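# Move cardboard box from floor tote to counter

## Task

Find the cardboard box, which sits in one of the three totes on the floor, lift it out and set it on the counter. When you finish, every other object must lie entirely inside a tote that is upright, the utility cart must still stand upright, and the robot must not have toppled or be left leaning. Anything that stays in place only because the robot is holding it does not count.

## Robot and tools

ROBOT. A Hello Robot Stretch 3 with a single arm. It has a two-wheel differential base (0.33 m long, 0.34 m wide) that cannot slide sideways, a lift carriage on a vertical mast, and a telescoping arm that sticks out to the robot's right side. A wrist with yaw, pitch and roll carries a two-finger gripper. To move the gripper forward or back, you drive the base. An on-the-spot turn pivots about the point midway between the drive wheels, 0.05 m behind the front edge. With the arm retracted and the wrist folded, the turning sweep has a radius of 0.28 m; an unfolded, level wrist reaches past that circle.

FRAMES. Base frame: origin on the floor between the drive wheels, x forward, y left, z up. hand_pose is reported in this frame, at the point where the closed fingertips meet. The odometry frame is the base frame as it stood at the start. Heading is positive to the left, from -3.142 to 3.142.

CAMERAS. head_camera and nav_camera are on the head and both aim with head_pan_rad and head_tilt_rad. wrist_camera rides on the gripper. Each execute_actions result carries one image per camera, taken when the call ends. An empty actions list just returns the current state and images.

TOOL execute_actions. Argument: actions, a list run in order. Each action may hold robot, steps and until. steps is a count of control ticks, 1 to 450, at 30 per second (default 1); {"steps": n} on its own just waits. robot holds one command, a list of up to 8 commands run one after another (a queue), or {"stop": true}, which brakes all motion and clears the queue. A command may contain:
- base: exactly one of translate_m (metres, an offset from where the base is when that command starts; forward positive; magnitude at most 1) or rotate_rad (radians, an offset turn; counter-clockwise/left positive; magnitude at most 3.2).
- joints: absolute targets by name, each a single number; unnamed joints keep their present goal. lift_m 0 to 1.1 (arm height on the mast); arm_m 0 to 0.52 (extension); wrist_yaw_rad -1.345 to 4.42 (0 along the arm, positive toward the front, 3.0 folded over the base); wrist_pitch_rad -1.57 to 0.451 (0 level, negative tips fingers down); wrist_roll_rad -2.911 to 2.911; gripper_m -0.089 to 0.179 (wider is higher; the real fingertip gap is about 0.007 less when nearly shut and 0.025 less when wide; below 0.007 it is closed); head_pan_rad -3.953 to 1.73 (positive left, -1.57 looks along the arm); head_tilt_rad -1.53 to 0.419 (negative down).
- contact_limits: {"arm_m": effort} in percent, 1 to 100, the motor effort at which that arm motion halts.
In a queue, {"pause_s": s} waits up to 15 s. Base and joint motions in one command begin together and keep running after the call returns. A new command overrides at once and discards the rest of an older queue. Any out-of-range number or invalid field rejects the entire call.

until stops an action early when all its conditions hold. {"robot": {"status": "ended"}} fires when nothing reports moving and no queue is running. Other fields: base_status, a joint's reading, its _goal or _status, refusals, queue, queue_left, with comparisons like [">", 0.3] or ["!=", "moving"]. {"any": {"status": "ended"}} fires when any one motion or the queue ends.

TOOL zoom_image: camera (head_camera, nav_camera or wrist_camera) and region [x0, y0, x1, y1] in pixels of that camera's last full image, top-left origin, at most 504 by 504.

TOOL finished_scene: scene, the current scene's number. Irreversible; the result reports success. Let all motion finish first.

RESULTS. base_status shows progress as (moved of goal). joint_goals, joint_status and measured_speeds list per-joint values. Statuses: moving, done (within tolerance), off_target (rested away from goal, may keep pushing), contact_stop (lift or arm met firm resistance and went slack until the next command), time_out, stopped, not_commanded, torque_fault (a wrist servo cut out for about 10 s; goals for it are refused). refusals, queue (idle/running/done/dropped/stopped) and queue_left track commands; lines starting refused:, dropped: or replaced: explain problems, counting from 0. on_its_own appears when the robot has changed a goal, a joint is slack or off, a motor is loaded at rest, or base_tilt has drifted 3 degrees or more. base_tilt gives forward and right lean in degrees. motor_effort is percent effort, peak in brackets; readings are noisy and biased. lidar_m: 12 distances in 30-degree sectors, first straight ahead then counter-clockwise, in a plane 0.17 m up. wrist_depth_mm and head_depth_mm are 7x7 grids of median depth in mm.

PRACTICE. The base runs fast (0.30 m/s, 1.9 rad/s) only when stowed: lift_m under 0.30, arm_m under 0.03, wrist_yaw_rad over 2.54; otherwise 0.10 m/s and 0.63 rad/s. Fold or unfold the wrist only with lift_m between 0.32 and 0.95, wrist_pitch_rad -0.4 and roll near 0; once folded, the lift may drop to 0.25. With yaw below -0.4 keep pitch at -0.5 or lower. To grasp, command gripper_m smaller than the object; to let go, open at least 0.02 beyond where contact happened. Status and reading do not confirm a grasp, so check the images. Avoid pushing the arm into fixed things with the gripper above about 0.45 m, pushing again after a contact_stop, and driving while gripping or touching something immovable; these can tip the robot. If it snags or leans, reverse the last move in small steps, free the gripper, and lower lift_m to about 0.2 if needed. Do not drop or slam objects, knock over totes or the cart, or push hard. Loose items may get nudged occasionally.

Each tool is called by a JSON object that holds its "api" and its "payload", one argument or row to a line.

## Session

{"api": "execute_actions", "payload": {
  "actions": [
    {"robot":{"joints":{"head_pan_rad":-1.2,"head_tilt_rad":-0.7}},"steps":200,"until":{"robot":{"status":"ended"}}}
  ]
}}

{"api": "execute_actions", "payload": {
  "actions": [
    {"robot":{"joints":{"head_pan_rad":-3.4,"head_tilt_rad":-0.7}},"steps":200,"until":{"robot":{"status":"ended"}}}
  ]
}}

{"api": "execute_actions", "payload": {
  "actions": [
    {"robot":{"joints":{"head_pan_rad":0.8,"head_tilt_rad":-0.7}},"steps":200,"until":{"robot":{"status":"ended"}}}
  ]
}}

Scene clock: 1.17 s.
robot.base_odometry: x=+0.000 y=+0.000 heading=+0.000 (m, m, rad; robot's odometry frame)
robot.turned_by_wheels: +0.000 (rad since the last result)
robot.turned_by_imu: +0.000 (rad since the last result)
robot.base_tilt: forward=-1.1 right=-1.8 (deg)
robot.lidar_m: 1.81 1.33 1.08 1.07 1.17 1.38 2.33 2.52 2.42 2.40 2.04 1.39
robot.head_depth_mm: 2268 2476 2728 2155 1706 1415 1217 / 2386 2637 2764 2159 1685 1416 1211 / 2521 2766 2908 2147 1711 1411 1211 / 2616 2951 2902 2151 1712 1407 1206 / 2678 2954 2898 2143 1703 1405 1203 / 2373 1980 2581 2159 1702 1417 1209 / 2046 2196 2464 2140 1705 1412 1206
robot.base_status: not_commanded
robot.joint_positions: lift_m=+0.518 arm_m=-0.002 wrist_yaw_rad=+3.088 wrist_pitch_rad=-0.570 wrist_roll_rad=+0.000 gripper_m=+0.037 head_pan_rad=-1.193 head_tilt_rad=-0.691
robot.joint_goals: lift_m=+0.518 arm_m=-0.002 wrist_yaw_rad=+3.088 wrist_pitch_rad=-0.570 wrist_roll_rad=+0.000 gripper_m=+0.037 head_pan_rad=-1.200 head_tilt_rad=-0.700
robot.joint_status: lift_m=not_commanded arm_m=not_commanded wrist_yaw_rad=not_commanded wrist_pitch_rad=not_commanded wrist_roll_rad=not_commanded gripper_m=not_commanded head_pan_rad=done head_tilt_rad=done
robot.measured_speeds: translate_m=+0.000 rotate_rad=+0.000 lift_m=+0.000 arm_m=+0.000 wrist_yaw_rad=+0.000 wrist_pitch_rad=+0.000 wrist_roll_rad=+0.000 head_pan_rad=+0.000 head_tilt_rad=+0.000
robot: refusals=0 queue=done queue_left=0
robot.motor_effort: left_wheel=+0(0) right_wheel=-1(1) lift_m=+23(23) arm_m=+0(0) wrist_yaw_rad=+1(0) wrist_pitch_rad=+6(6) wrist_roll_rad=+0(0) gripper_m=+0(0) head_pan_rad=-4(47) head_tilt_rad=-3(26) (%)
robot.hand_pose: x=-0.0104 y=+0.0593 z=+0.4984 quat_wxyz=(+0.217, +0.683, +0.181, +0.673) (m; robot's base frame)
robot.wrist_depth_mm: - - - - - 965 924 / - - - - - - - / - - - - - - - / 933 956 - 940 944 950 962 / 799 805 805 795 843 794 813 / 694 705 706 698 - 699 701 / 616 616 619 633 608 615 618
pictures: head_camera (sideways: a quarter turn clockwise sets it upright), nav_camera (sideways: a quarter turn counterclockwise sets it upright), wrist_camera
camera_calibration (this result's frames):
head_camera: T_world_to_cam=[[-0.20942, 0.558162, -0.802869, 1.06548], [0.943056, 0.332296, -0.0149705, 0.0123873], [0.258434, -0.760286, -0.595968, 0.731685], [0, 0, 0, 1]] pos_world=[0.0223573, -0.0425353, 1.29168]
nav_camera: T_world_to_cam=[[0.2504, -0.630713, 0.734507, -0.918077], [-0.934047, -0.356952, 0.011914, 0.0388525], [0.25467, -0.689047, -0.678496, 0.841063], [0, 0, 0, 1]] pos_world=[0.0519832, 0.0143581, 1.24453]
wrist_camera: T_world_to_cam=[[0.998559, -0.0524943, 0.0111756, 0.0100535], [-0.026402, -0.661738, -0.74927, 0.44757], [0.0467278, 0.747895, -0.66217, 0.443998], [0, 0, 0, 1]] pos_world=[-0.0189693, -0.0353621, 0.629241]
Images, in order (width x height): head_camera 896x504, nav_camera 672x504, wrist_camera 644x364.

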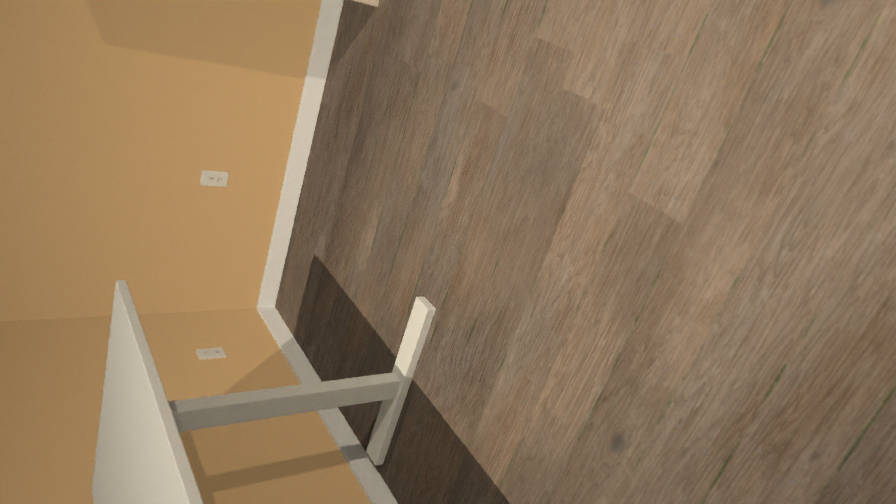

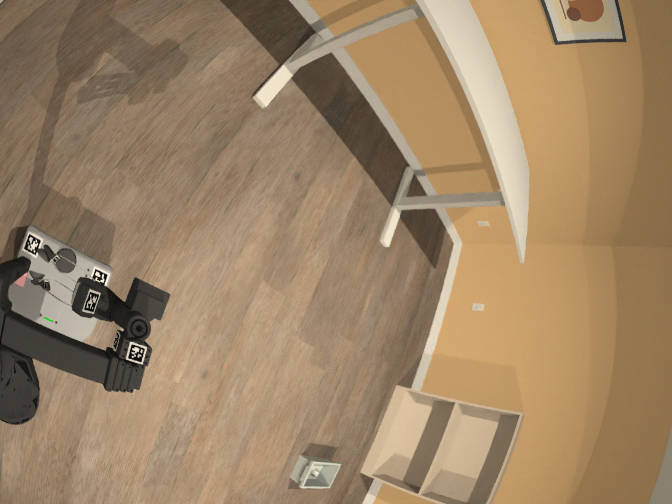

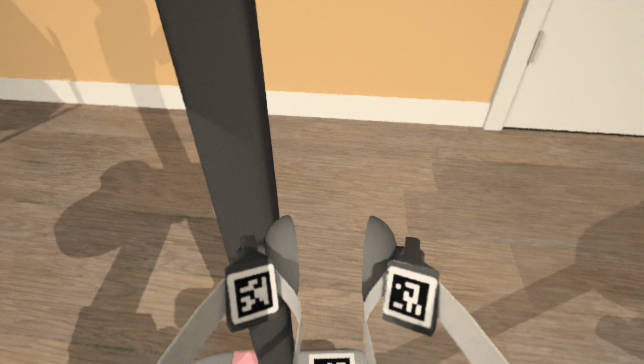

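Scene clock: 2.73 s.
robot.base_odometry: x=+0.000 y=+0.000 heading=+0.000 (m, m, rad; robot's odometry frame)
robot.turned_by_wheels: +0.000 (rad since the last result)
robot.turned_by_imu: +0.000 (rad since the last result)
robot.base_tilt: forward=-1.1 right=-1.8 (deg)
robot.lidar_m: 1.81 1.32 1.08 1.07 1.17 1.37 2.33 2.52 2.42 2.39 2.04 1.39
robot.head_depth_mm: 2279 2230 1754 1883 1706 1421 1204 / 2650 2776 1836 1938 1701 1410 1238 / 2577 2881 2909 2070 1705 1405 1233 / 2549 2862 2915 2148 1702 1414 1245 / 2507 2684 2565 2144 1701 1417 1206 / 2422 2203 2442 2158 1709 1410 1205 / 2396 2156 2411 2169 1699 1416 1205
robot.base_status: not_commanded
robot.joint_positions: lift_m=+0.518 arm_m=-0.002 wrist_yaw_rad=+3.088 wrist_pitch_rad=-0.570 wrist_roll_rad=+0.000 gripper_m=+0.037 head_pan_rad=-3.393 head_tilt_rad=-0.691
robot.joint_goals: lift_m=+0.518 arm_m=-0.002 wrist_yaw_rad=+3.088 wrist_pitch_rad=-0.570 wrist_roll_rad=+0.000 gripper_m=+0.037 head_pan_rad=-3.400 head_tilt_rad=-0.700
robot.joint_status: lift_m=not_commanded arm_m=not_commanded wrist_yaw_rad=not_commanded wrist_pitch_rad=not_commanded wrist_roll_rad=not_commanded gripper_m=not_commanded head_pan_rad=done head_tilt_rad=done
robot.measured_speeds: translate_m=+0.000 rotate_rad=+0.000 lift_m=+0.000 arm_m=+0.000 wrist_yaw_rad=+0.000 wrist_pitch_rad=+0.000 wrist_roll_rad=+0.000 head_pan_rad=+0.000 head_tilt_rad=+0.000
robot: refusals=0 queue=done queue_left=0
robot.motor_effort: left_wheel=-1(0) right_wheel=-1(1) lift_m=+23(23) arm_m=+1(0) wrist_yaw_rad=+0(0) wrist_pitch_rad=+6(6) wrist_roll_rad=+0(0) gripper_m=+0(0) head_pan_rad=-3(48) head_tilt_rad=-3(4) (%)
robot.hand_pose: x=-0.0104 y=+0.0593 z=+0.4984 quat_wxyz=(+0.217, +0.683, +0.181, +0.673) (m; robot's base frame)
robot.wrist_depth_mm: - - - - - 953 913 / - - - - - - - / - - - - - - - / 929 931 - 931 949 954 931 / 803 811 807 803 839 817 812 / 697 696 710 702 - 702 702 / 623 623 620 628 614 622 622
pictures: head_camera (sideways: a quarter turn clockwise sets it upright), nav_camera (sideways: a quarter turn counterclockwise sets it upright), wrist_camera
camera_calibration (this result's frames):
head_camera: T_world_to_cam=[[0.57485, -0.159251, -0.802613, 1.06036], [-0.286325, -0.958015, -0.0149874, 0.0199085], [-0.766529, 0.238423, -0.596312, 0.738385], [0, 0, 0, 1]] pos_world=[-0.0378527, 0.0118871, 1.29166]
nav_camera: T_world_to_cam=[[-0.657595, 0.168807, 0.734216, -0.912158], [0.26109, 0.965241, 0.0119196, 0.0315549], [-0.706683, 0.199534, -0.678812, 0.847338], [0, 0, 0, 1]] pos_world=[-0.00926999, -0.0455522, 1.24453]
wrist_camera: T_world_to_cam=[[0.998559, -0.0524941, 0.0111759, 0.0100534], [-0.0264016, -0.661738, -0.74927, 0.44757], [0.0467278, 0.747895, -0.66217, 0.443998], [0, 0, 0, 1]] pos_world=[-0.0189694, -0.0353621, 0.629241]
Images, in order (width x height): head_camera 896x504, nav_camera 672x504, wrist_camera 644x364.

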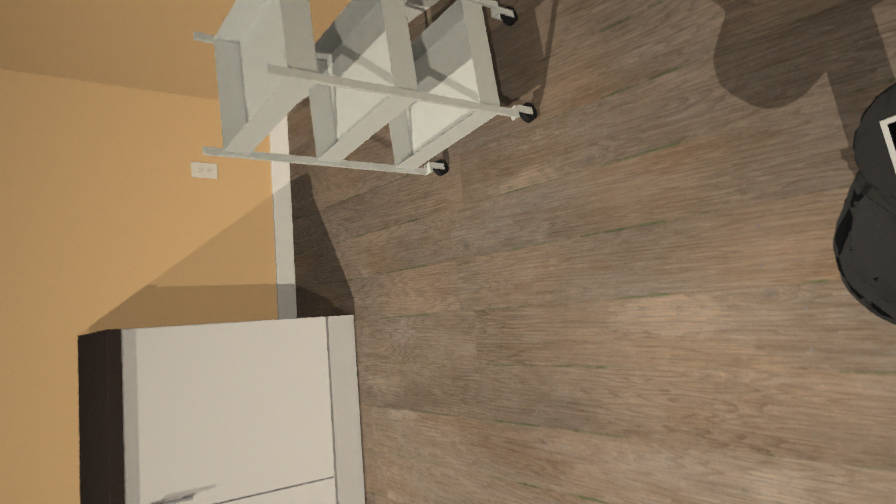

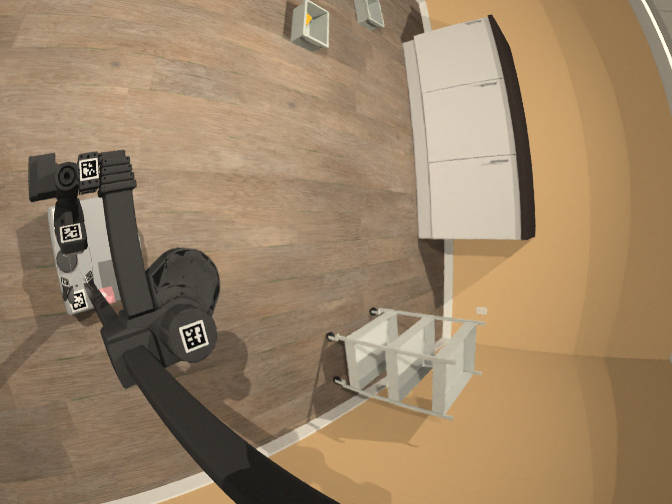

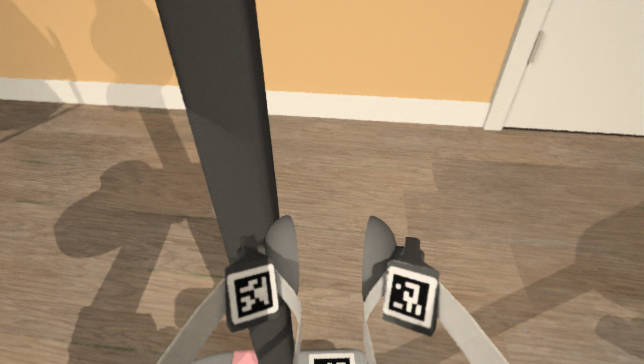

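Scene clock: 5.13 s.
robot.base_odometry: x=+0.000 y=+0.000 heading=+0.000 (m, m, rad; robot's odometry frame)
robot.turned_by_wheels: +0.000 (rad since the last result)
robot.turned_by_imu: -0.001 (rad since the last result)
robot.base_tilt: forward=-1.1 right=-1.8 (deg)
robot.lidar_m: 1.81 1.32 1.08 1.07 1.17 1.38 2.32 2.53 2.43 2.39 2.04 1.39
robot.head_depth_mm: 1453 1670 1978 2145 1705 1419 1211 / 1305 1484 1727 1997 1707 1418 1210 / 1204 1358 1553 1796 1705 1413 1205 / 1118 1242 1406 1617 1710 1423 1212 / 1042 1152 1286 1463 1623 1412 1205 / 976 1071 1185 1338 1533 1408 1201 / 919 1015 1125 1250 1411 1419 1207
robot.base_status: not_commanded
robot.joint_positions: lift_m=+0.518 arm_m=-0.002 wrist_yaw_rad=+3.088 wrist_pitch_rad=-0.570 wrist_roll_rad=+0.000 gripper_m=+0.037 head_pan_rad=+0.793 head_tilt_rad=-0.691
robot.joint_goals: lift_m=+0.518 arm_m=-0.002 wrist_yaw_rad=+3.088 wrist_pitch_rad=-0.570 wrist_roll_rad=+0.000 gripper_m=+0.037 head_pan_rad=+0.800 head_tilt_rad=-0.700
robot.joint_status: lift_m=not_commanded arm_m=not_commanded wrist_yaw_rad=not_commanded wrist_pitch_rad=not_commanded wrist_roll_rad=not_commanded gripper_m=not_commanded head_pan_rad=done head_tilt_rad=done
robot.measured_speeds: translate_m=+0.000 rotate_rad=+0.000 lift_m=+0.000 arm_m=+0.000 wrist_yaw_rad=+0.000 wrist_pitch_rad=+0.000 wrist_roll_rad=+0.000 head_pan_rad=+0.000 head_tilt_rad=+0.000
robot: refusals=0 queue=done queue_left=0
robot.motor_effort: left_wheel=+0(0) right_wheel=-1(1) lift_m=+23(23) arm_m=+0(0) wrist_yaw_rad=+0(0) wrist_pitch_rad=+6(6) wrist_roll_rad=+0(0) gripper_m=+0(1) head_pan_rad=+4(49) head_tilt_rad=-2(2) (%)
robot.hand_pose: x=-0.0104 y=+0.0593 z=+0.4984 quat_wxyz=(+0.217, +0.683, +0.181, +0.673) (m; robot's base frame)
robot.wrist_depth_mm: - - - - - 950 921 / - - - - - - - / - - - - - - - / 969 927 - 942 946 953 940 / 805 801 806 798 821 810 799 / 701 697 718 698 - 698 702 / 619 611 620 626 611 622 629
pictures: head_camera (sideways: a quarter turn clockwise sets it upright), nav_camera (sideways: a quarter turn counterclockwise sets it upright), wrist_camera
camera_calibration (this result's frames):
head_camera: T_world_to_cam=[[-0.426702, -0.41682, -0.802613, 1.06647], [-0.684129, 0.729207, -0.0149874, 0.0223351], [0.591518, 0.542695, -0.596312, 0.730101], [0, 0, 0, 1]] pos_world=[0.0384755, 0.0320152, 1.29166]
nav_camera: T_world_to_cam=[[0.476569, 0.483539, 0.734216, -0.919076], [0.703063, -0.711028, 0.0119196, 0.0288588], [0.527811, 0.51052, -0.678812, 0.839808], [0, 0, 0, 1]] pos_world=[-0.0255465, 0.0361903, 1.24453]
wrist_camera: T_world_to_cam=[[0.998559, -0.0524941, 0.0111757, 0.0100536], [-0.0264018, -0.661738, -0.74927, 0.44757], [0.0467276, 0.747895, -0.66217, 0.443998], [0, 0, 0, 1]] pos_world=[-0.0189694, -0.0353621, 0.629241]
Images, in order (width x height): head_camera 896x504, nav_camera 672x504, wrist_camera 644x364.

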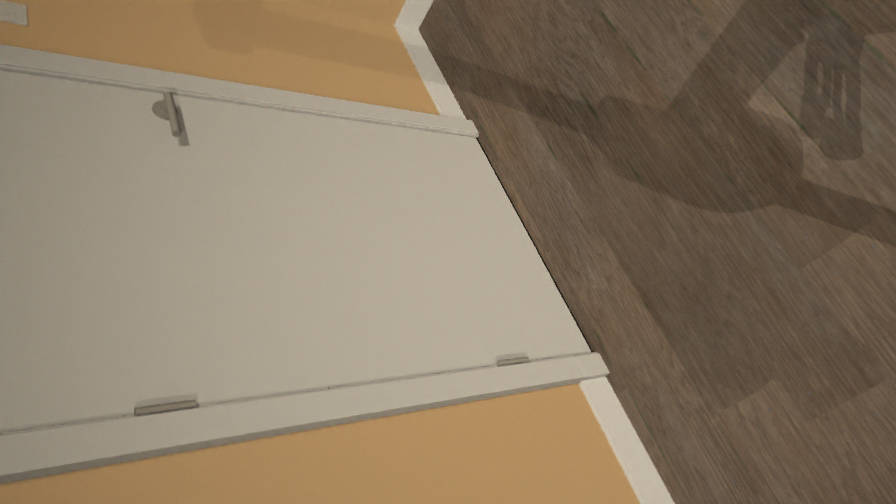

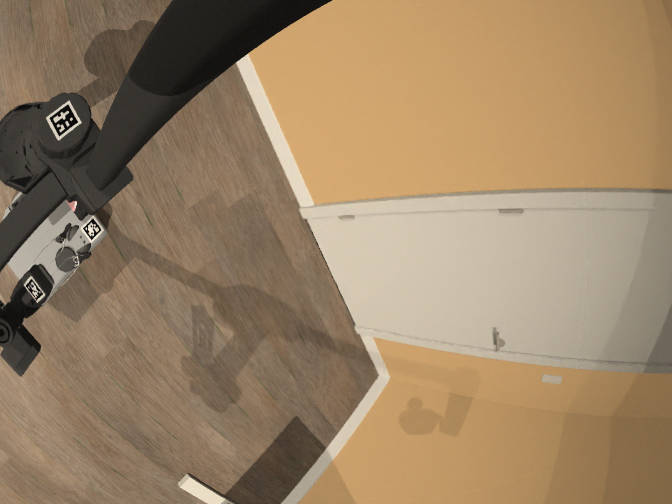

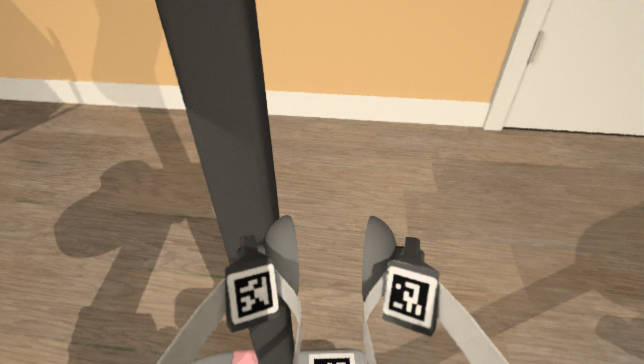

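Similar room; totes to rear-right. Move as before.

{"api": "execute_actions", "payload": {
  "actions": [
    {"robot":[{"joints":{"lift_m":0.28,"head_pan_rad":-1.9,"head_tilt_rad":-0.75}},{"base":{"rotate_rad":-1.57}},{"base":{"translate_m":0.5}},{"base":{"rotate_rad":1.57}},{"base":{"translate_m":-0.7}}],"steps":450,"until":{"robot":{"status":"ended"}}},
    {"steps":300,"until":{"robot":{"status":"ended"}}}
  ]
}}

Scene clock: 20.13 s.
robot.base_odometry: x=-0.700 y=-0.500 heading=+0.000 (m, m, rad; robot's odometry frame)
robot.turned_by_wheels: +0.000 (rad since the last result)
robot.turned_by_imu: -0.004 (rad since the last result)
robot.base_tilt: forward=-1.1 right=-1.7 (deg)
robot.lidar_m: 2.00 2.06 1.68 1.66 1.52 1.72 1.70 1.85 2.11 1.78 1.98 2.19
robot.head_depth_mm: 1959 2208 2448 2013 1641 1331 1181 / 1919 2165 2435 2024 1638 1342 1186 / 1873 2134 2358 2011 1629 1374 1187 / 1844 2066 2313 2013 1621 1369 1185 / 1813 2045 2297 2020 1636 1371 1181 / 1770 1928 2185 2027 1583 1367 1184 / 1680 1860 2148 2010 1616 1362 1184
robot.base_status: done (translate_m -0.7000 of -0.7000)
robot.joint_positions: lift_m=+0.280 arm_m=-0.002 wrist_yaw_rad=+3.088 wrist_pitch_rad=-0.570 wrist_roll_rad=+0.000 gripper_m=+0.037 head_pan_rad=-1.893 head_tilt_rad=-0.741
robot.joint_goals: lift_m=+0.280 arm_m=-0.002 wrist_yaw_rad=+3.088 wrist_pitch_rad=-0.570 wrist_roll_rad=+0.000 gripper_m=+0.037 head_pan_rad=-1.900 head_tilt_rad=-0.750
robot.joint_status: lift_m=done arm_m=not_commanded wrist_yaw_rad=not_commanded wrist_pitch_rad=not_commanded wrist_roll_rad=not_commanded gripper_m=not_commanded head_pan_rad=done head_tilt_rad=done
robot.measured_speeds: translate_m=+0.000 rotate_rad=+0.000 lift_m=+0.000 arm_m=+0.000 wrist_yaw_rad=+0.000 wrist_pitch_rad=+0.000 wrist_roll_rad=+0.000 head_pan_rad=+0.000 head_tilt_rad=+0.000
robot: refusals=0 queue=done queue_left=0
robot.motor_effort: left_wheel=+0(9) right_wheel=+1(12) lift_m=+17(24) arm_m=+0(0) wrist_yaw_rad=+0(0) wrist_pitch_rad=+6(6) wrist_roll_rad=+0(0) gripper_m=+1(0) head_pan_rad=-3(50) head_tilt_rad=-3(6) (%)
robot.hand_pose: x=-0.0104 y=+0.0592 z=+0.2605 quat_wxyz=(+0.217, +0.683, +0.181, +0.673) (m; robot's base frame)
robot.wrist_depth_mm: - - - - - - - / 920 925 - 909 918 923 927 / 730 728 - 721 730 720 722 / 599 597 - 603 606 603 601 / 508 524 - 522 519 508 508 / 452 - - - - 444 438 / - - - - 382 391 390
pictures: head_camera (sideways: a quarter turn clockwise sets it upright), nav_camera (sideways: a quarter turn counterclockwise sets it upright), wrist_camera
camera_calibration (this result's frames):
head_camera: T_world_to_cam=[[0.212336, 0.599345, -0.771815, 1.02242], [0.935397, -0.353193, -0.0169288, 0.0149825], [-0.282746, -0.718359, -0.635621, 0.78657], [0, 0, 0, 1]] pos_world=[-0.00871235, -0.0424526, 1.28934]
nav_camera: T_world_to_cam=[[-0.226656, -0.677859, 0.699381, -0.869389], [-0.944346, 0.328714, 0.012554, 0.0380829], [-0.238406, -0.657612, -0.714639, 0.891079], [0, 0, 0, 1]] pos_world=[0.0513499, -0.0158573, 1.24436]
wrist_camera: T_world_to_cam=[[0.998559, -0.0524905, 0.0111754, 0.0127112], [-0.0264153, -0.66199, -0.749047, 0.26916], [0.0467159, 0.747672, -0.662423, 0.286561], [0, 0, 0, 1]] pos_world=[-0.0189699, -0.0354049, 0.391296]
Images, in order (width x height): head_camera 896x504, nav_camera 672x504, wrist_camera 644x364.

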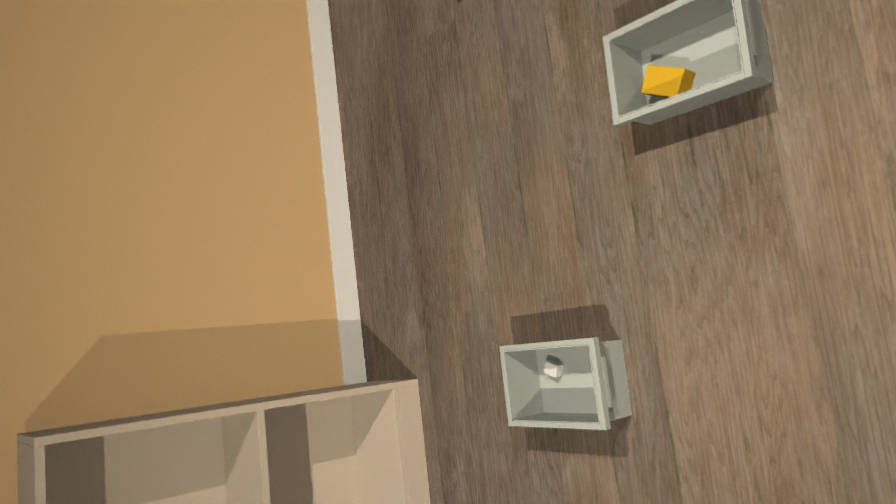

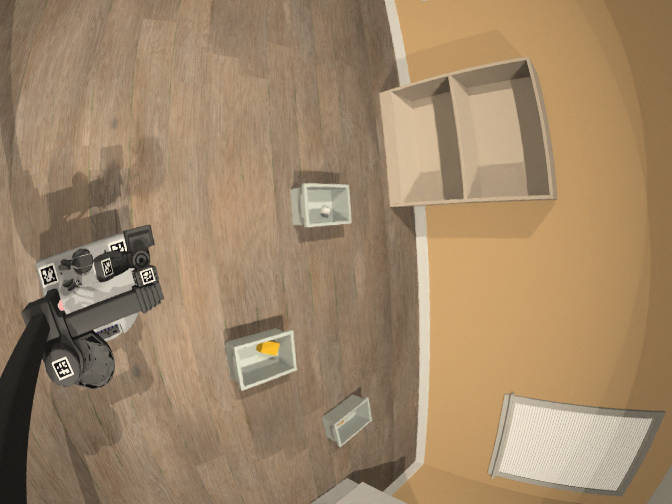

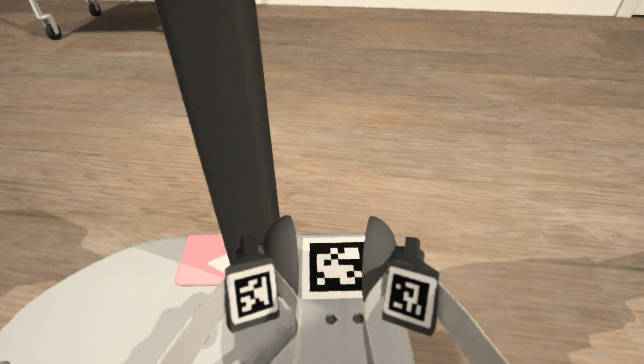

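{"api": "execute_actions", "payload": {
  "actions": [
    {"robot":{"base":{"translate_m":-1.0},"joints":{"head_pan_rad":-1.57,"head_tilt_rad":-0.9}},"steps":300,"until":{"robot":{"status":"ended"}}}
  ]
}}

Scene clock: 25.30 s.
robot.base_odometry: x=-1.700 y=-0.500 heading=+0.000 (m, m, rad; robot's odometry frame)
robot.turned_by_wheels: +0.000 (rad since the last result)
robot.turned_by_imu: -0.001 (rad since the last result)
robot.base_tilt: forward=-1.1 right=-1.8 (deg)
robot.lidar_m: 2.99 2.26 1.26 1.21 0.90 0.72 0.71 0.78 1.18 1.95 1.95 3.07
robot.head_depth_mm: 1698 1929 2097 1732 1461 1274 1129 / 1715 1973 2091 1639 1463 1278 1131 / 1742 1995 2086 1671 1461 1273 1149 / 1756 2032 2065 1720 1464 1269 1146 / 1781 2052 2091 1708 1474 1271 1127 / 1810 2082 2098 1716 1464 1253 1130 / 1835 2109 2089 1715 1424 1269 1127
robot.base_status: done (translate_m -1.0000 of -1.0000)
robot.joint_positions: lift_m=+0.280 arm_m=-0.002 wrist_yaw_rad=+3.088 wrist_pitch_rad=-0.570 wrist_roll_rad=+0.000 gripper_m=+0.037 head_pan_rad=-1.577 head_tilt_rad=-0.889
robot.joint_goals: lift_m=+0.280 arm_m=-0.002 wrist_yaw_rad=+3.088 wrist_pitch_rad=-0.570 wrist_roll_rad=+0.000 gripper_m=+0.037 head_pan_rad=-1.570 head_tilt_rad=-0.900
robot.joint_status: lift_m=done arm_m=not_commanded wrist_yaw_rad=not_commanded wrist_pitch_rad=not_commanded wrist_roll_rad=not_commanded gripper_m=not_commanded head_pan_rad=done head_tilt_rad=done
robot.measured_speeds: translate_m=+0.000 rotate_rad=+0.000 lift_m=+0.000 arm_m=+0.000 wrist_yaw_rad=+0.000 wrist_pitch_rad=+0.000 wrist_roll_rad=+0.000 head_pan_rad=+0.000 head_tilt_rad=+0.000
robot: refusals=0 queue=done queue_left=0
robot.motor_effort: left_wheel=+0(7) right_wheel=+1(8) lift_m=+16(17) arm_m=+0(0) wrist_yaw_rad=+1(1) wrist_pitch_rad=+6(6) wrist_roll_rad=+0(0) gripper_m=+0(1) head_pan_rad=+4(28) head_tilt_rad=-4(12) (%)
robot.hand_pose: x=-0.0104 y=+0.0592 z=+0.2605 quat_wxyz=(+0.217, +0.683, +0.181, +0.673) (m; robot's base frame)
robot.wrist_depth_mm: 775 - - - - - - / 824 916 - 905 916 921 930 / 716 718 - 723 727 721 729 / 596 605 - 594 595 598 601 / 509 527 - 523 525 508 508 / 453 - - - - 441 442 / - - - - 383 390 389
pictures: head_camera (sideways: a quarter turn clockwise sets it upright), nav_camera (sideways: a quarter turn counterclockwise sets it upright), wrist_camera
camera_calibration (this result's frames):
head_camera: T_world_to_cam=[[0.0157699, 0.742033, -0.670178, 0.891163], [0.99889, -0.0414466, -0.0223856, 0.0216956], [-0.0443875, -0.669081, -0.741863, 0.923299], [0, 0, 0, 1]] pos_world=[0.00525785, -0.0426119, 1.28268]
nav_camera: T_world_to_cam=[[-0.00486066, -0.80962, 0.586935, -0.724226], [-0.999765, 0.0163222, 0.0142353, 0.0362347], [-0.0211053, -0.586728, -0.809509, 1.01312], [0, 0, 0, 1]] pos_world=[0.0540881, 0.00748544, 1.24469]
wrist_camera: T_world_to_cam=[[0.998559, -0.0524904, 0.0111753, 0.0127113], [-0.0264154, -0.661991, -0.749046, 0.269159], [0.0467156, 0.747672, -0.662423, 0.28656], [0, 0, 0, 1]] pos_world=[-0.0189699, -0.0354049, 0.391295]
Images, in order (width x height): head_camera 896x504, nav_camera 672x504, wrist_camera 644x364.

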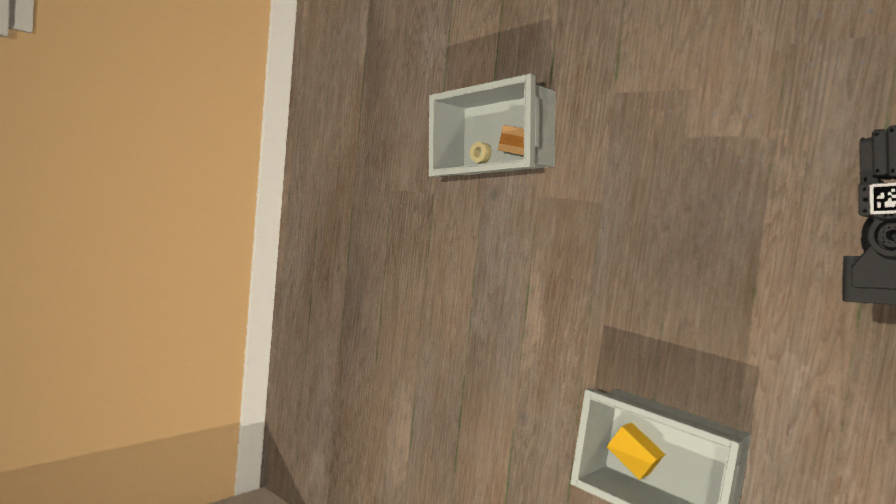

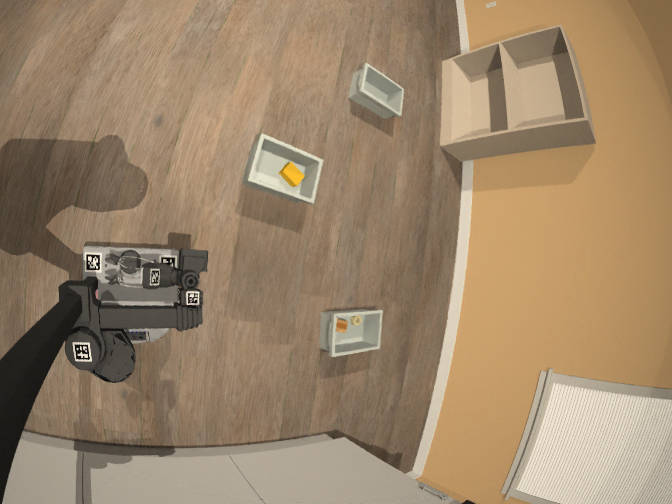

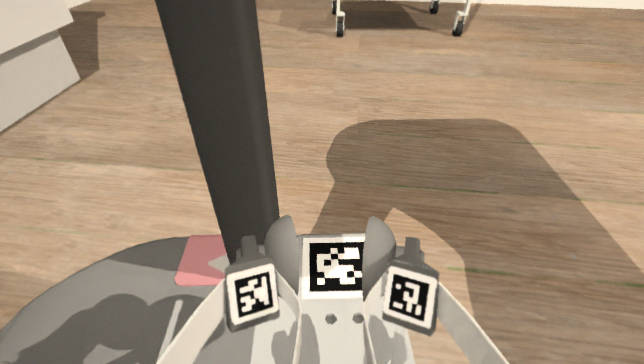

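{"api": "execute_actions", "payload": {
  "actions": [
    {"robot":[{"base":{"translate_m":-0.1}},{"base":{"rotate_rad":-1.57}},{"base":{"translate_m":0.25}},{"base":{"rotate_rad":1.25}},{"joints":{"lift_m":0.6,"wrist_pitch_rad":-0.4}},{"joints":{"wrist_yaw_rad":0.0,"gripper_m":0.11}},{"joints":{"wrist_pitch_rad":-1.36,"arm_m":0.4,"lift_m":0.38}}],"steps":450,"until":{"robot":{"status":"ended"}}},
    {"steps":300,"until":{"robot":{"status":"ended"}}}
  ]
}}

Scene clock: 44.53 s.
robot.base_odometry: x=-1.799 y=-0.750 heading=-0.320 (m, m, rad; robot's odometry frame)
robot.turned_by_wheels: -0.320 (rad since the last result)
robot.turned_by_imu: -0.326 (rad since the last result)
robot.base_tilt: forward=-1.1 right=-1.8 (deg)
robot.lidar_m: 3.07 3.11 2.29 1.46 1.16 0.72 0.65 0.66 0.79 1.69 1.70 1.78
robot.head_depth_mm: 1629 1903 2083 1720 1471 1283 1133 / 1602 1858 2040 1726 1462 1273 1131 / 1565 1814 2028 1730 1437 1264 1124 / 1547 1785 1982 1718 1348 1273 1129 / 1508 1721 1963 1707 1445 1266 1127 / 1481 1682 1929 1709 1460 1270 1131 / 1451 1658 1901 1714 1463 1268 1121
robot.base_status: done (rotate_rad +1.2499 of +1.2500)
robot.joint_positions: lift_m=+0.380 arm_m=+0.400 wrist_yaw_rad=+0.001 wrist_pitch_rad=-1.358 wrist_roll_rad=+0.000 gripper_m=+0.110 head_pan_rad=-1.577 head_tilt_rad=-0.889
robot.joint_goals: lift_m=+0.380 arm_m=+0.400 wrist_yaw_rad=+0.000 wrist_pitch_rad=-1.360 wrist_roll_rad=+0.000 gripper_m=+0.110 head_pan_rad=-1.570 head_tilt_rad=-0.900
robot.joint_status: lift_m=done arm_m=done wrist_yaw_rad=done wrist_pitch_rad=done wrist_roll_rad=not_commanded gripper_m=done head_pan_rad=done head_tilt_rad=done
robot.measured_speeds: translate_m=+0.000 rotate_rad=+0.000 lift_m=+0.000 arm_m=+0.000 wrist_yaw_rad=+0.000 wrist_pitch_rad=+0.000 wrist_roll_rad=+0.000 head_pan_rad=+0.000 head_tilt_rad=+0.000
robot: refusals=0 queue=done queue_left=0
robot.motor_effort: left_wheel=-1(8) right_wheel=+1(10) lift_m=+16(32) arm_m=+5(5) wrist_yaw_rad=-1(3) wrist_pitch_rad=-1(10) wrist_roll_rad=+0(0) gripper_m=+0(81) head_pan_rad=+4(3) head_tilt_rad=-3(4) (%)
robot.hand_pose: x=-0.0216 y=-0.5751 z=+0.2635 quat_wxyz=(+0.550, +0.444, -0.550, -0.444) (m; robot's base frame)
robot.wrist_depth_mm: 439 436 424 431 434 436 431 / 431 431 424 427 429 427 426 / 427 430 371 421 419 423 426 / 425 422 364 418 421 421 419 / 418 414 413 416 412 416 416 / 412 412 414 412 411 412 408 / 412 405 408 409 404 402 404
pictures: head_camera (sideways: a quarter turn clockwise sets it upright), nav_camera (sideways: a quarter turn counterclockwise sets it upright), wrist_camera
camera_calibration (this result's frames):
head_camera: T_world_to_cam=[[0.0156316, 0.742506, -0.669657, 0.890486], [0.998898, -0.0412411, -0.0224105, 0.0217279], [-0.0442573, -0.668569, -0.742332, 0.923908], [0, 0, 0, 1]] pos_world=[0.00526602, -0.0425985, 1.28265]
nav_camera: T_world_to_cam=[[-0.00470917, -0.810032, 0.586367, -0.723488], [-0.999769, 0.0161222, 0.0142426, 0.0362252], [-0.0209905, -0.586165, -0.80992, 1.01365], [0, 0, 0, 1]] pos_world=[0.0540869, 0.00753465, 1.24469]
wrist_camera: T_world_to_cam=[[-0.999928, -0.00941704, 0.00744504, -0.0268172], [-0.00983712, 0.998235, -0.0585608, 0.624518], [-0.00688043, -0.0586298, -0.998256, 0.386947], [0, 0, 0, 1]] pos_world=[-0.0180094, -0.600982, 0.423044]
Images, in order (width x height): head_camera 896x504, nav_camera 672x504, wrist_camera 644x364.

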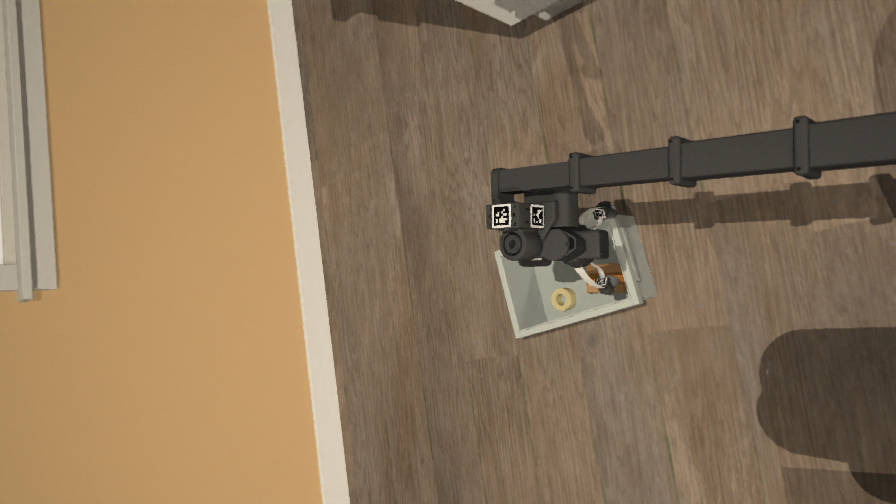

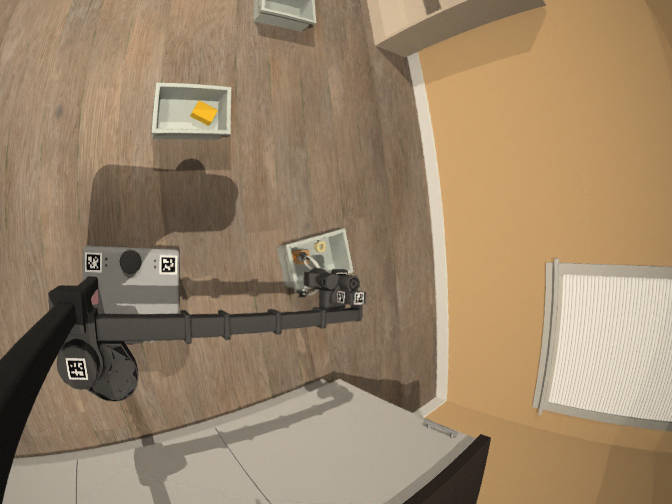

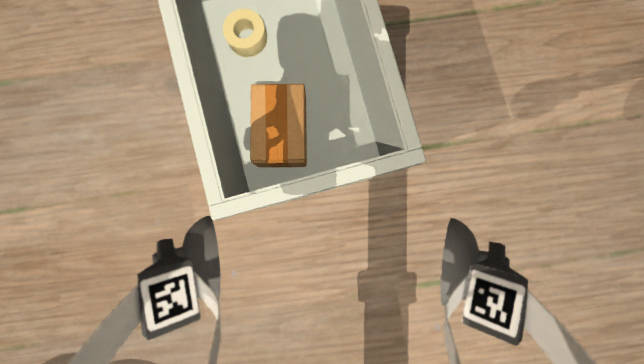

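{"api": "execute_actions", "payload": {
  "actions": [
    {"robot":[{"base":{"translate_m":0.046},"joints":{"arm_m":0.475,"gripper_m":0.085}},{"joints":{"lift_m":0.25}}],"steps":450,"until":{"robot":{"status":"ended"}}}
  ]
}}

Scene clock: 48.33 s.
robot.base_odometry: x=-1.756 y=-0.764 heading=-0.320 (m, m, rad; robot's odometry frame)
robot.turned_by_wheels: +0.000 (rad since the last result)
robot.turned_by_imu: -0.001 (rad since the last result)
robot.base_tilt: forward=-1.1 right=-1.8 (deg)
robot.lidar_m: 3.03 3.05 2.29 1.47 1.24 0.78 0.70 0.70 0.85 1.68 1.69 1.74
robot.head_depth_mm: 1641 1899 2092 1727 1472 1278 1134 / 1584 1848 2040 1735 1465 1278 1130 / 1562 1810 2023 1719 1466 1276 1133 / 1529 1764 1988 1723 1400 1281 1126 / 1495 1723 1969 1713 1430 1265 1128 / 1461 1689 1935 1709 1460 1278 1124 / 1445 1651 1905 1711 1460 1268 1120
robot.base_status: done (translate_m +0.0460 of +0.0460)
robot.joint_positions: lift_m=+0.250 arm_m=+0.475 wrist_yaw_rad=+0.001 wrist_pitch_rad=-1.358 wrist_roll_rad=+0.000 gripper_m=+0.085 head_pan_rad=-1.577 head_tilt_rad=-0.889
robot.joint_goals: lift_m=+0.250 arm_m=+0.475 wrist_yaw_rad=+0.000 wrist_pitch_rad=-1.360 wrist_roll_rad=+0.000 gripper_m=+0.085 head_pan_rad=-1.570 head_tilt_rad=-0.900
robot.joint_status: lift_m=done arm_m=done wrist_yaw_rad=done wrist_pitch_rad=done wrist_roll_rad=not_commanded gripper_m=done head_pan_rad=done head_tilt_rad=done
robot.measured_speeds: translate_m=+0.000 rotate_rad=+0.000 lift_m=+0.000 arm_m=+0.000 wrist_yaw_rad=+0.000 wrist_pitch_rad=+0.000 wrist_roll_rad=+0.000 head_pan_rad=+0.000 head_tilt_rad=+0.000
robot: refusals=0 queue=done queue_left=0
robot.motor_effort: left_wheel=-1(4) right_wheel=+1(7) lift_m=+16(15) arm_m=+5(5) wrist_yaw_rad=-1(1) wrist_pitch_rad=+0(0) wrist_roll_rad=+0(0) gripper_m=+0(77) head_pan_rad=+4(3) head_tilt_rad=-3(3) (%)
robot.hand_pose: x=-0.0216 y=-0.6501 z=+0.1335 quat_wxyz=(+0.550, +0.445, -0.550, -0.444) (m; robot's base frame)
robot.wrist_depth_mm: 307 209 285 300 267 198 303 / 303 299 297 298 296 194 298 / 298 296 292 245 292 192 295 / 294 294 248 241 291 199 291 / 292 289 256 240 286 203 288 / 289 289 248 242 197 172 286 / 284 284 170 170 284 284 283
pictures: head_camera (sideways: a quarter turn clockwise sets it upright), nav_camera (sideways: a quarter turn counterclockwise sets it upright), wrist_camera
camera_calibration (this result's frames):
head_camera: T_world_to_cam=[[0.0156314, 0.742506, -0.669657, 0.890486], [0.998898, -0.0412408, -0.0224105, 0.0217279], [-0.0442572, -0.668569, -0.742332, 0.923908], [0, 0, 0, 1]] pos_world=[0.00526603, -0.0425985, 1.28265]
nav_camera: T_world_to_cam=[[-0.00470898, -0.810032, 0.586367, -0.723488], [-0.999769, 0.016122, 0.0142426, 0.0362252], [-0.0209904, -0.586164, -0.80992, 1.01365], [0, 0, 0, 1]] pos_world=[0.0540869, 0.00753467, 1.24469]
wrist_camera: T_world_to_cam=[[-0.999928, -0.00941866, 0.0074432, -0.0265559], [-0.00983705, 0.998249, -0.058331, 0.6917], [-0.00688077, -0.0584, -0.99827, 0.252916], [0, 0, 0, 1]] pos_world=[-0.0180095, -0.675968, 0.293023]
Images, in order (width x height): head_camera 896x504, nav_camera 672x504, wrist_camera 644x364.

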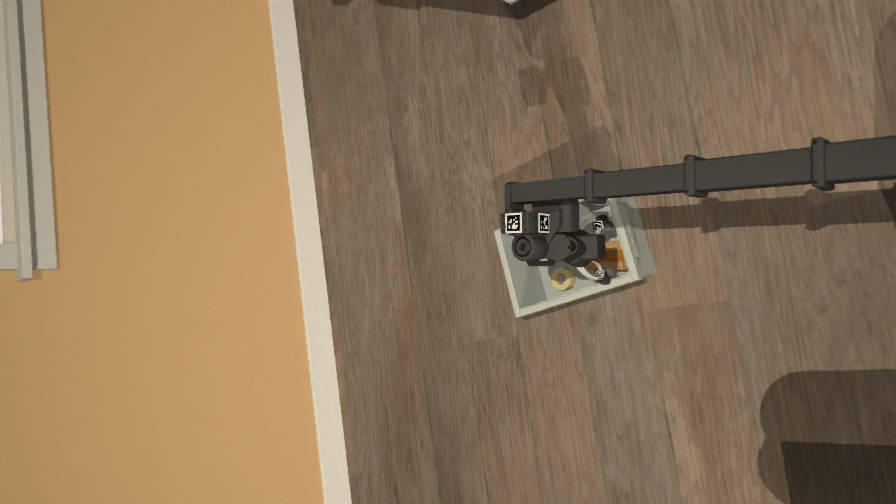

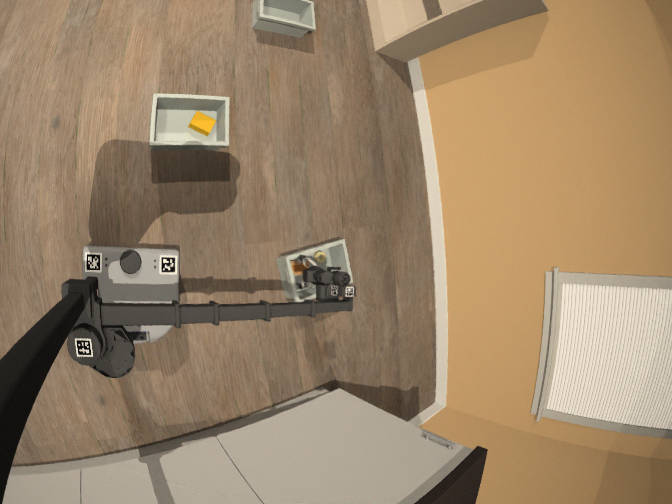

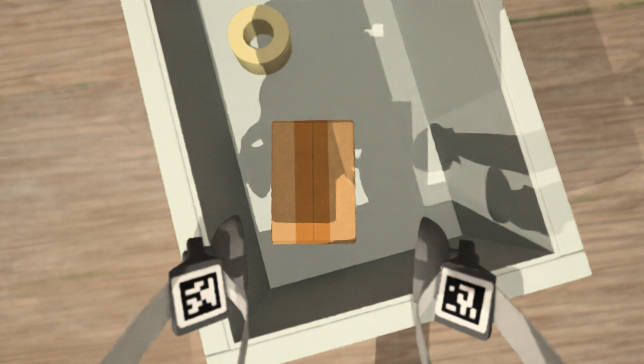

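{"api": "execute_actions", "payload": {
  "actions": [
    {"robot":[{"base":{"translate_m":0.012},"joints":{"arm_m":0.495}},{"joints":{"lift_m":0.155}},{"joints":{"gripper_m":0.02}},{"pause_s":1}],"steps":450,"until":{"robot":{"status":"ended"}}},
    {"robot":{"joints":{"gripper_m":0.02}},"steps":30},
    {"robot":{"joints":{"lift_m":0.4}},"steps":200,"until":{"robot":{"status":"ended"}}}
  ]
}}

Scene clock: 53.43 s.
robot.base_odometry: x=-1.744 y=-0.768 heading=-0.320 (m, m, rad; robot's odometry frame)
robot.turned_by_wheels: +0.000 (rad since the last result)
robot.turned_by_imu: -0.009 (rad since the last result)
robot.base_tilt: forward=-1.1 right=-1.7 (deg)
robot.lidar_m: 3.41 3.05 2.31 1.47 2.09 0.79 0.71 0.71 0.86 1.68 1.69 1.73
robot.head_depth_mm: 1634 1904 2075 1730 1468 1281 1133 / 1598 1859 2053 1711 1467 1285 1129 / 1548 1822 2021 1783 1425 1275 1132 / 1530 1767 1993 1789 1429 1274 1130 / 1498 1725 1957 1715 1439 1269 1124 / 1477 1685 1927 1720 1452 1276 1128 / 1441 1649 1889 1700 1454 1272 1128
robot.base_status: done (translate_m +0.0120 of +0.0120)
robot.joint_positions: lift_m=+0.400 arm_m=+0.495 wrist_yaw_rad=+0.002 wrist_pitch_rad=-1.360 wrist_roll_rad=+0.004 gripper_m=+0.020 head_pan_rad=-1.576 head_tilt_rad=-0.891
robot.joint_goals: lift_m=+0.400 arm_m=+0.495 wrist_yaw_rad=+0.000 wrist_pitch_rad=-1.360 wrist_roll_rad=+0.004 gripper_m=+0.020 head_pan_rad=-1.570 head_tilt_rad=-0.900
robot.joint_status: lift_m=done arm_m=done wrist_yaw_rad=done wrist_pitch_rad=done wrist_roll_rad=not_commanded gripper_m=done head_pan_rad=done head_tilt_rad=done
robot.measured_speeds: translate_m=+0.000 rotate_rad=+0.000 lift_m=+0.000 arm_m=+0.000 wrist_yaw_rad=+0.000 wrist_pitch_rad=+0.000 wrist_roll_rad=+0.000 head_pan_rad=+0.000 head_tilt_rad=+0.000
robot: refusals=0 queue=done queue_left=0
robot.motor_effort: left_wheel=+0(6) right_wheel=-1(19) lift_m=+29(30) arm_m=+4(5) wrist_yaw_rad=-1(1) wrist_pitch_rad=+0(5) wrist_roll_rad=-3(3) gripper_m=+0(86) head_pan_rad=+3(3) head_tilt_rad=-3(4) (%)
robot.hand_pose: x=-0.0216 y=-0.6699 z=+0.2828 quat_wxyz=(+0.549, +0.444, -0.550, -0.445) (m; robot's base frame)
robot.wrist_depth_mm: 459 455 362 376 451 456 451 / 453 456 432 445 442 449 447 / 445 445 442 436 438 443 441 / 444 442 437 432 433 434 438 / 435 435 432 389 372 432 432 / 435 434 431 374 430 426 428 / 428 424 425 425 424 424 421
pictures: head_camera (sideways: a quarter turn clockwise sets it upright), nav_camera (sideways: a quarter turn counterclockwise sets it upright), wrist_camera
dropped: robot: command 1 of its queue: lift_m: contact_stop
camera_calibration (this result's frames):
head_camera: T_world_to_cam=[[0.0155408, 0.744023, -0.667973, 0.888292], [0.998904, -0.0410567, -0.022491, 0.0218325], [-0.0441586, -0.666891, -0.743845, 0.925876], [0, 0, 0, 1]] pos_world=[0.00527196, -0.042555, 1.28255]
nav_camera: T_world_to_cam=[[-0.00460834, -0.811359, 0.584531, -0.721095], [-0.999771, 0.0159563, 0.0142662, 0.0361946], [-0.0209019, -0.584331, -0.811246, 1.01538], [0, 0, 0, 1]] pos_world=[0.0540866, 0.00767064, 1.24471]
wrist_camera: T_world_to_cam=[[-0.999961, -0.00584484, 0.00660435, -0.0252147], [-0.00621257, 0.998349, -0.0571049, 0.719941], [-0.00625968, -0.0571437, -0.998346, 0.401678], [0, 0, 0, 1]] pos_world=[-0.0182267, -0.695946, 0.442293]
Images, in order (width x height): head_camera 896x504, nav_camera 672x504, wrist_camera 644x364.

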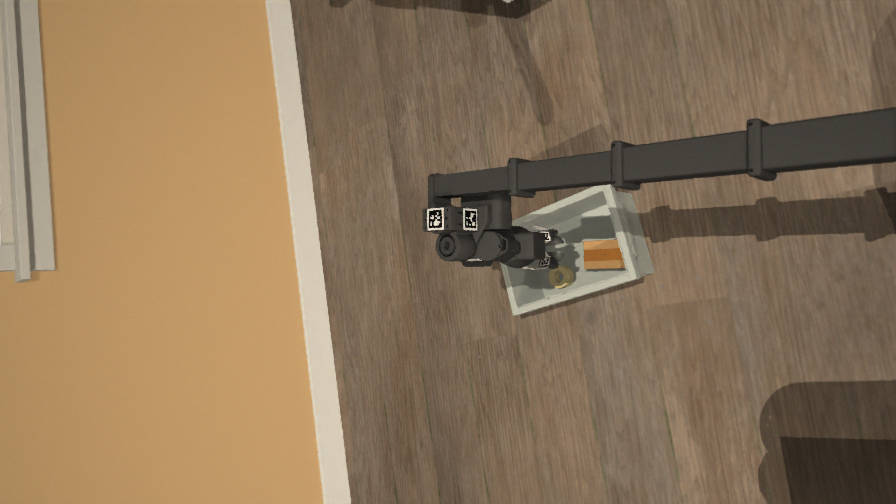

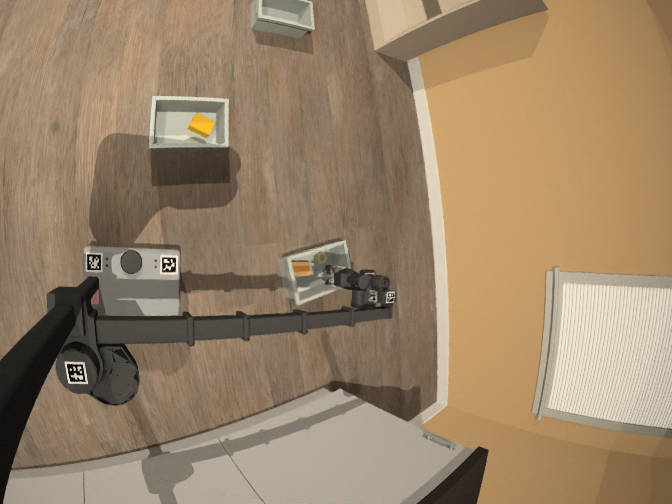

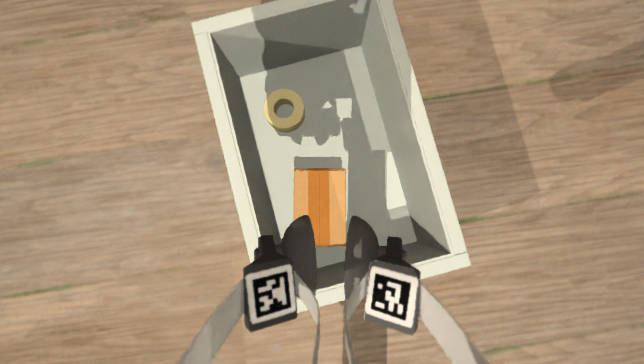

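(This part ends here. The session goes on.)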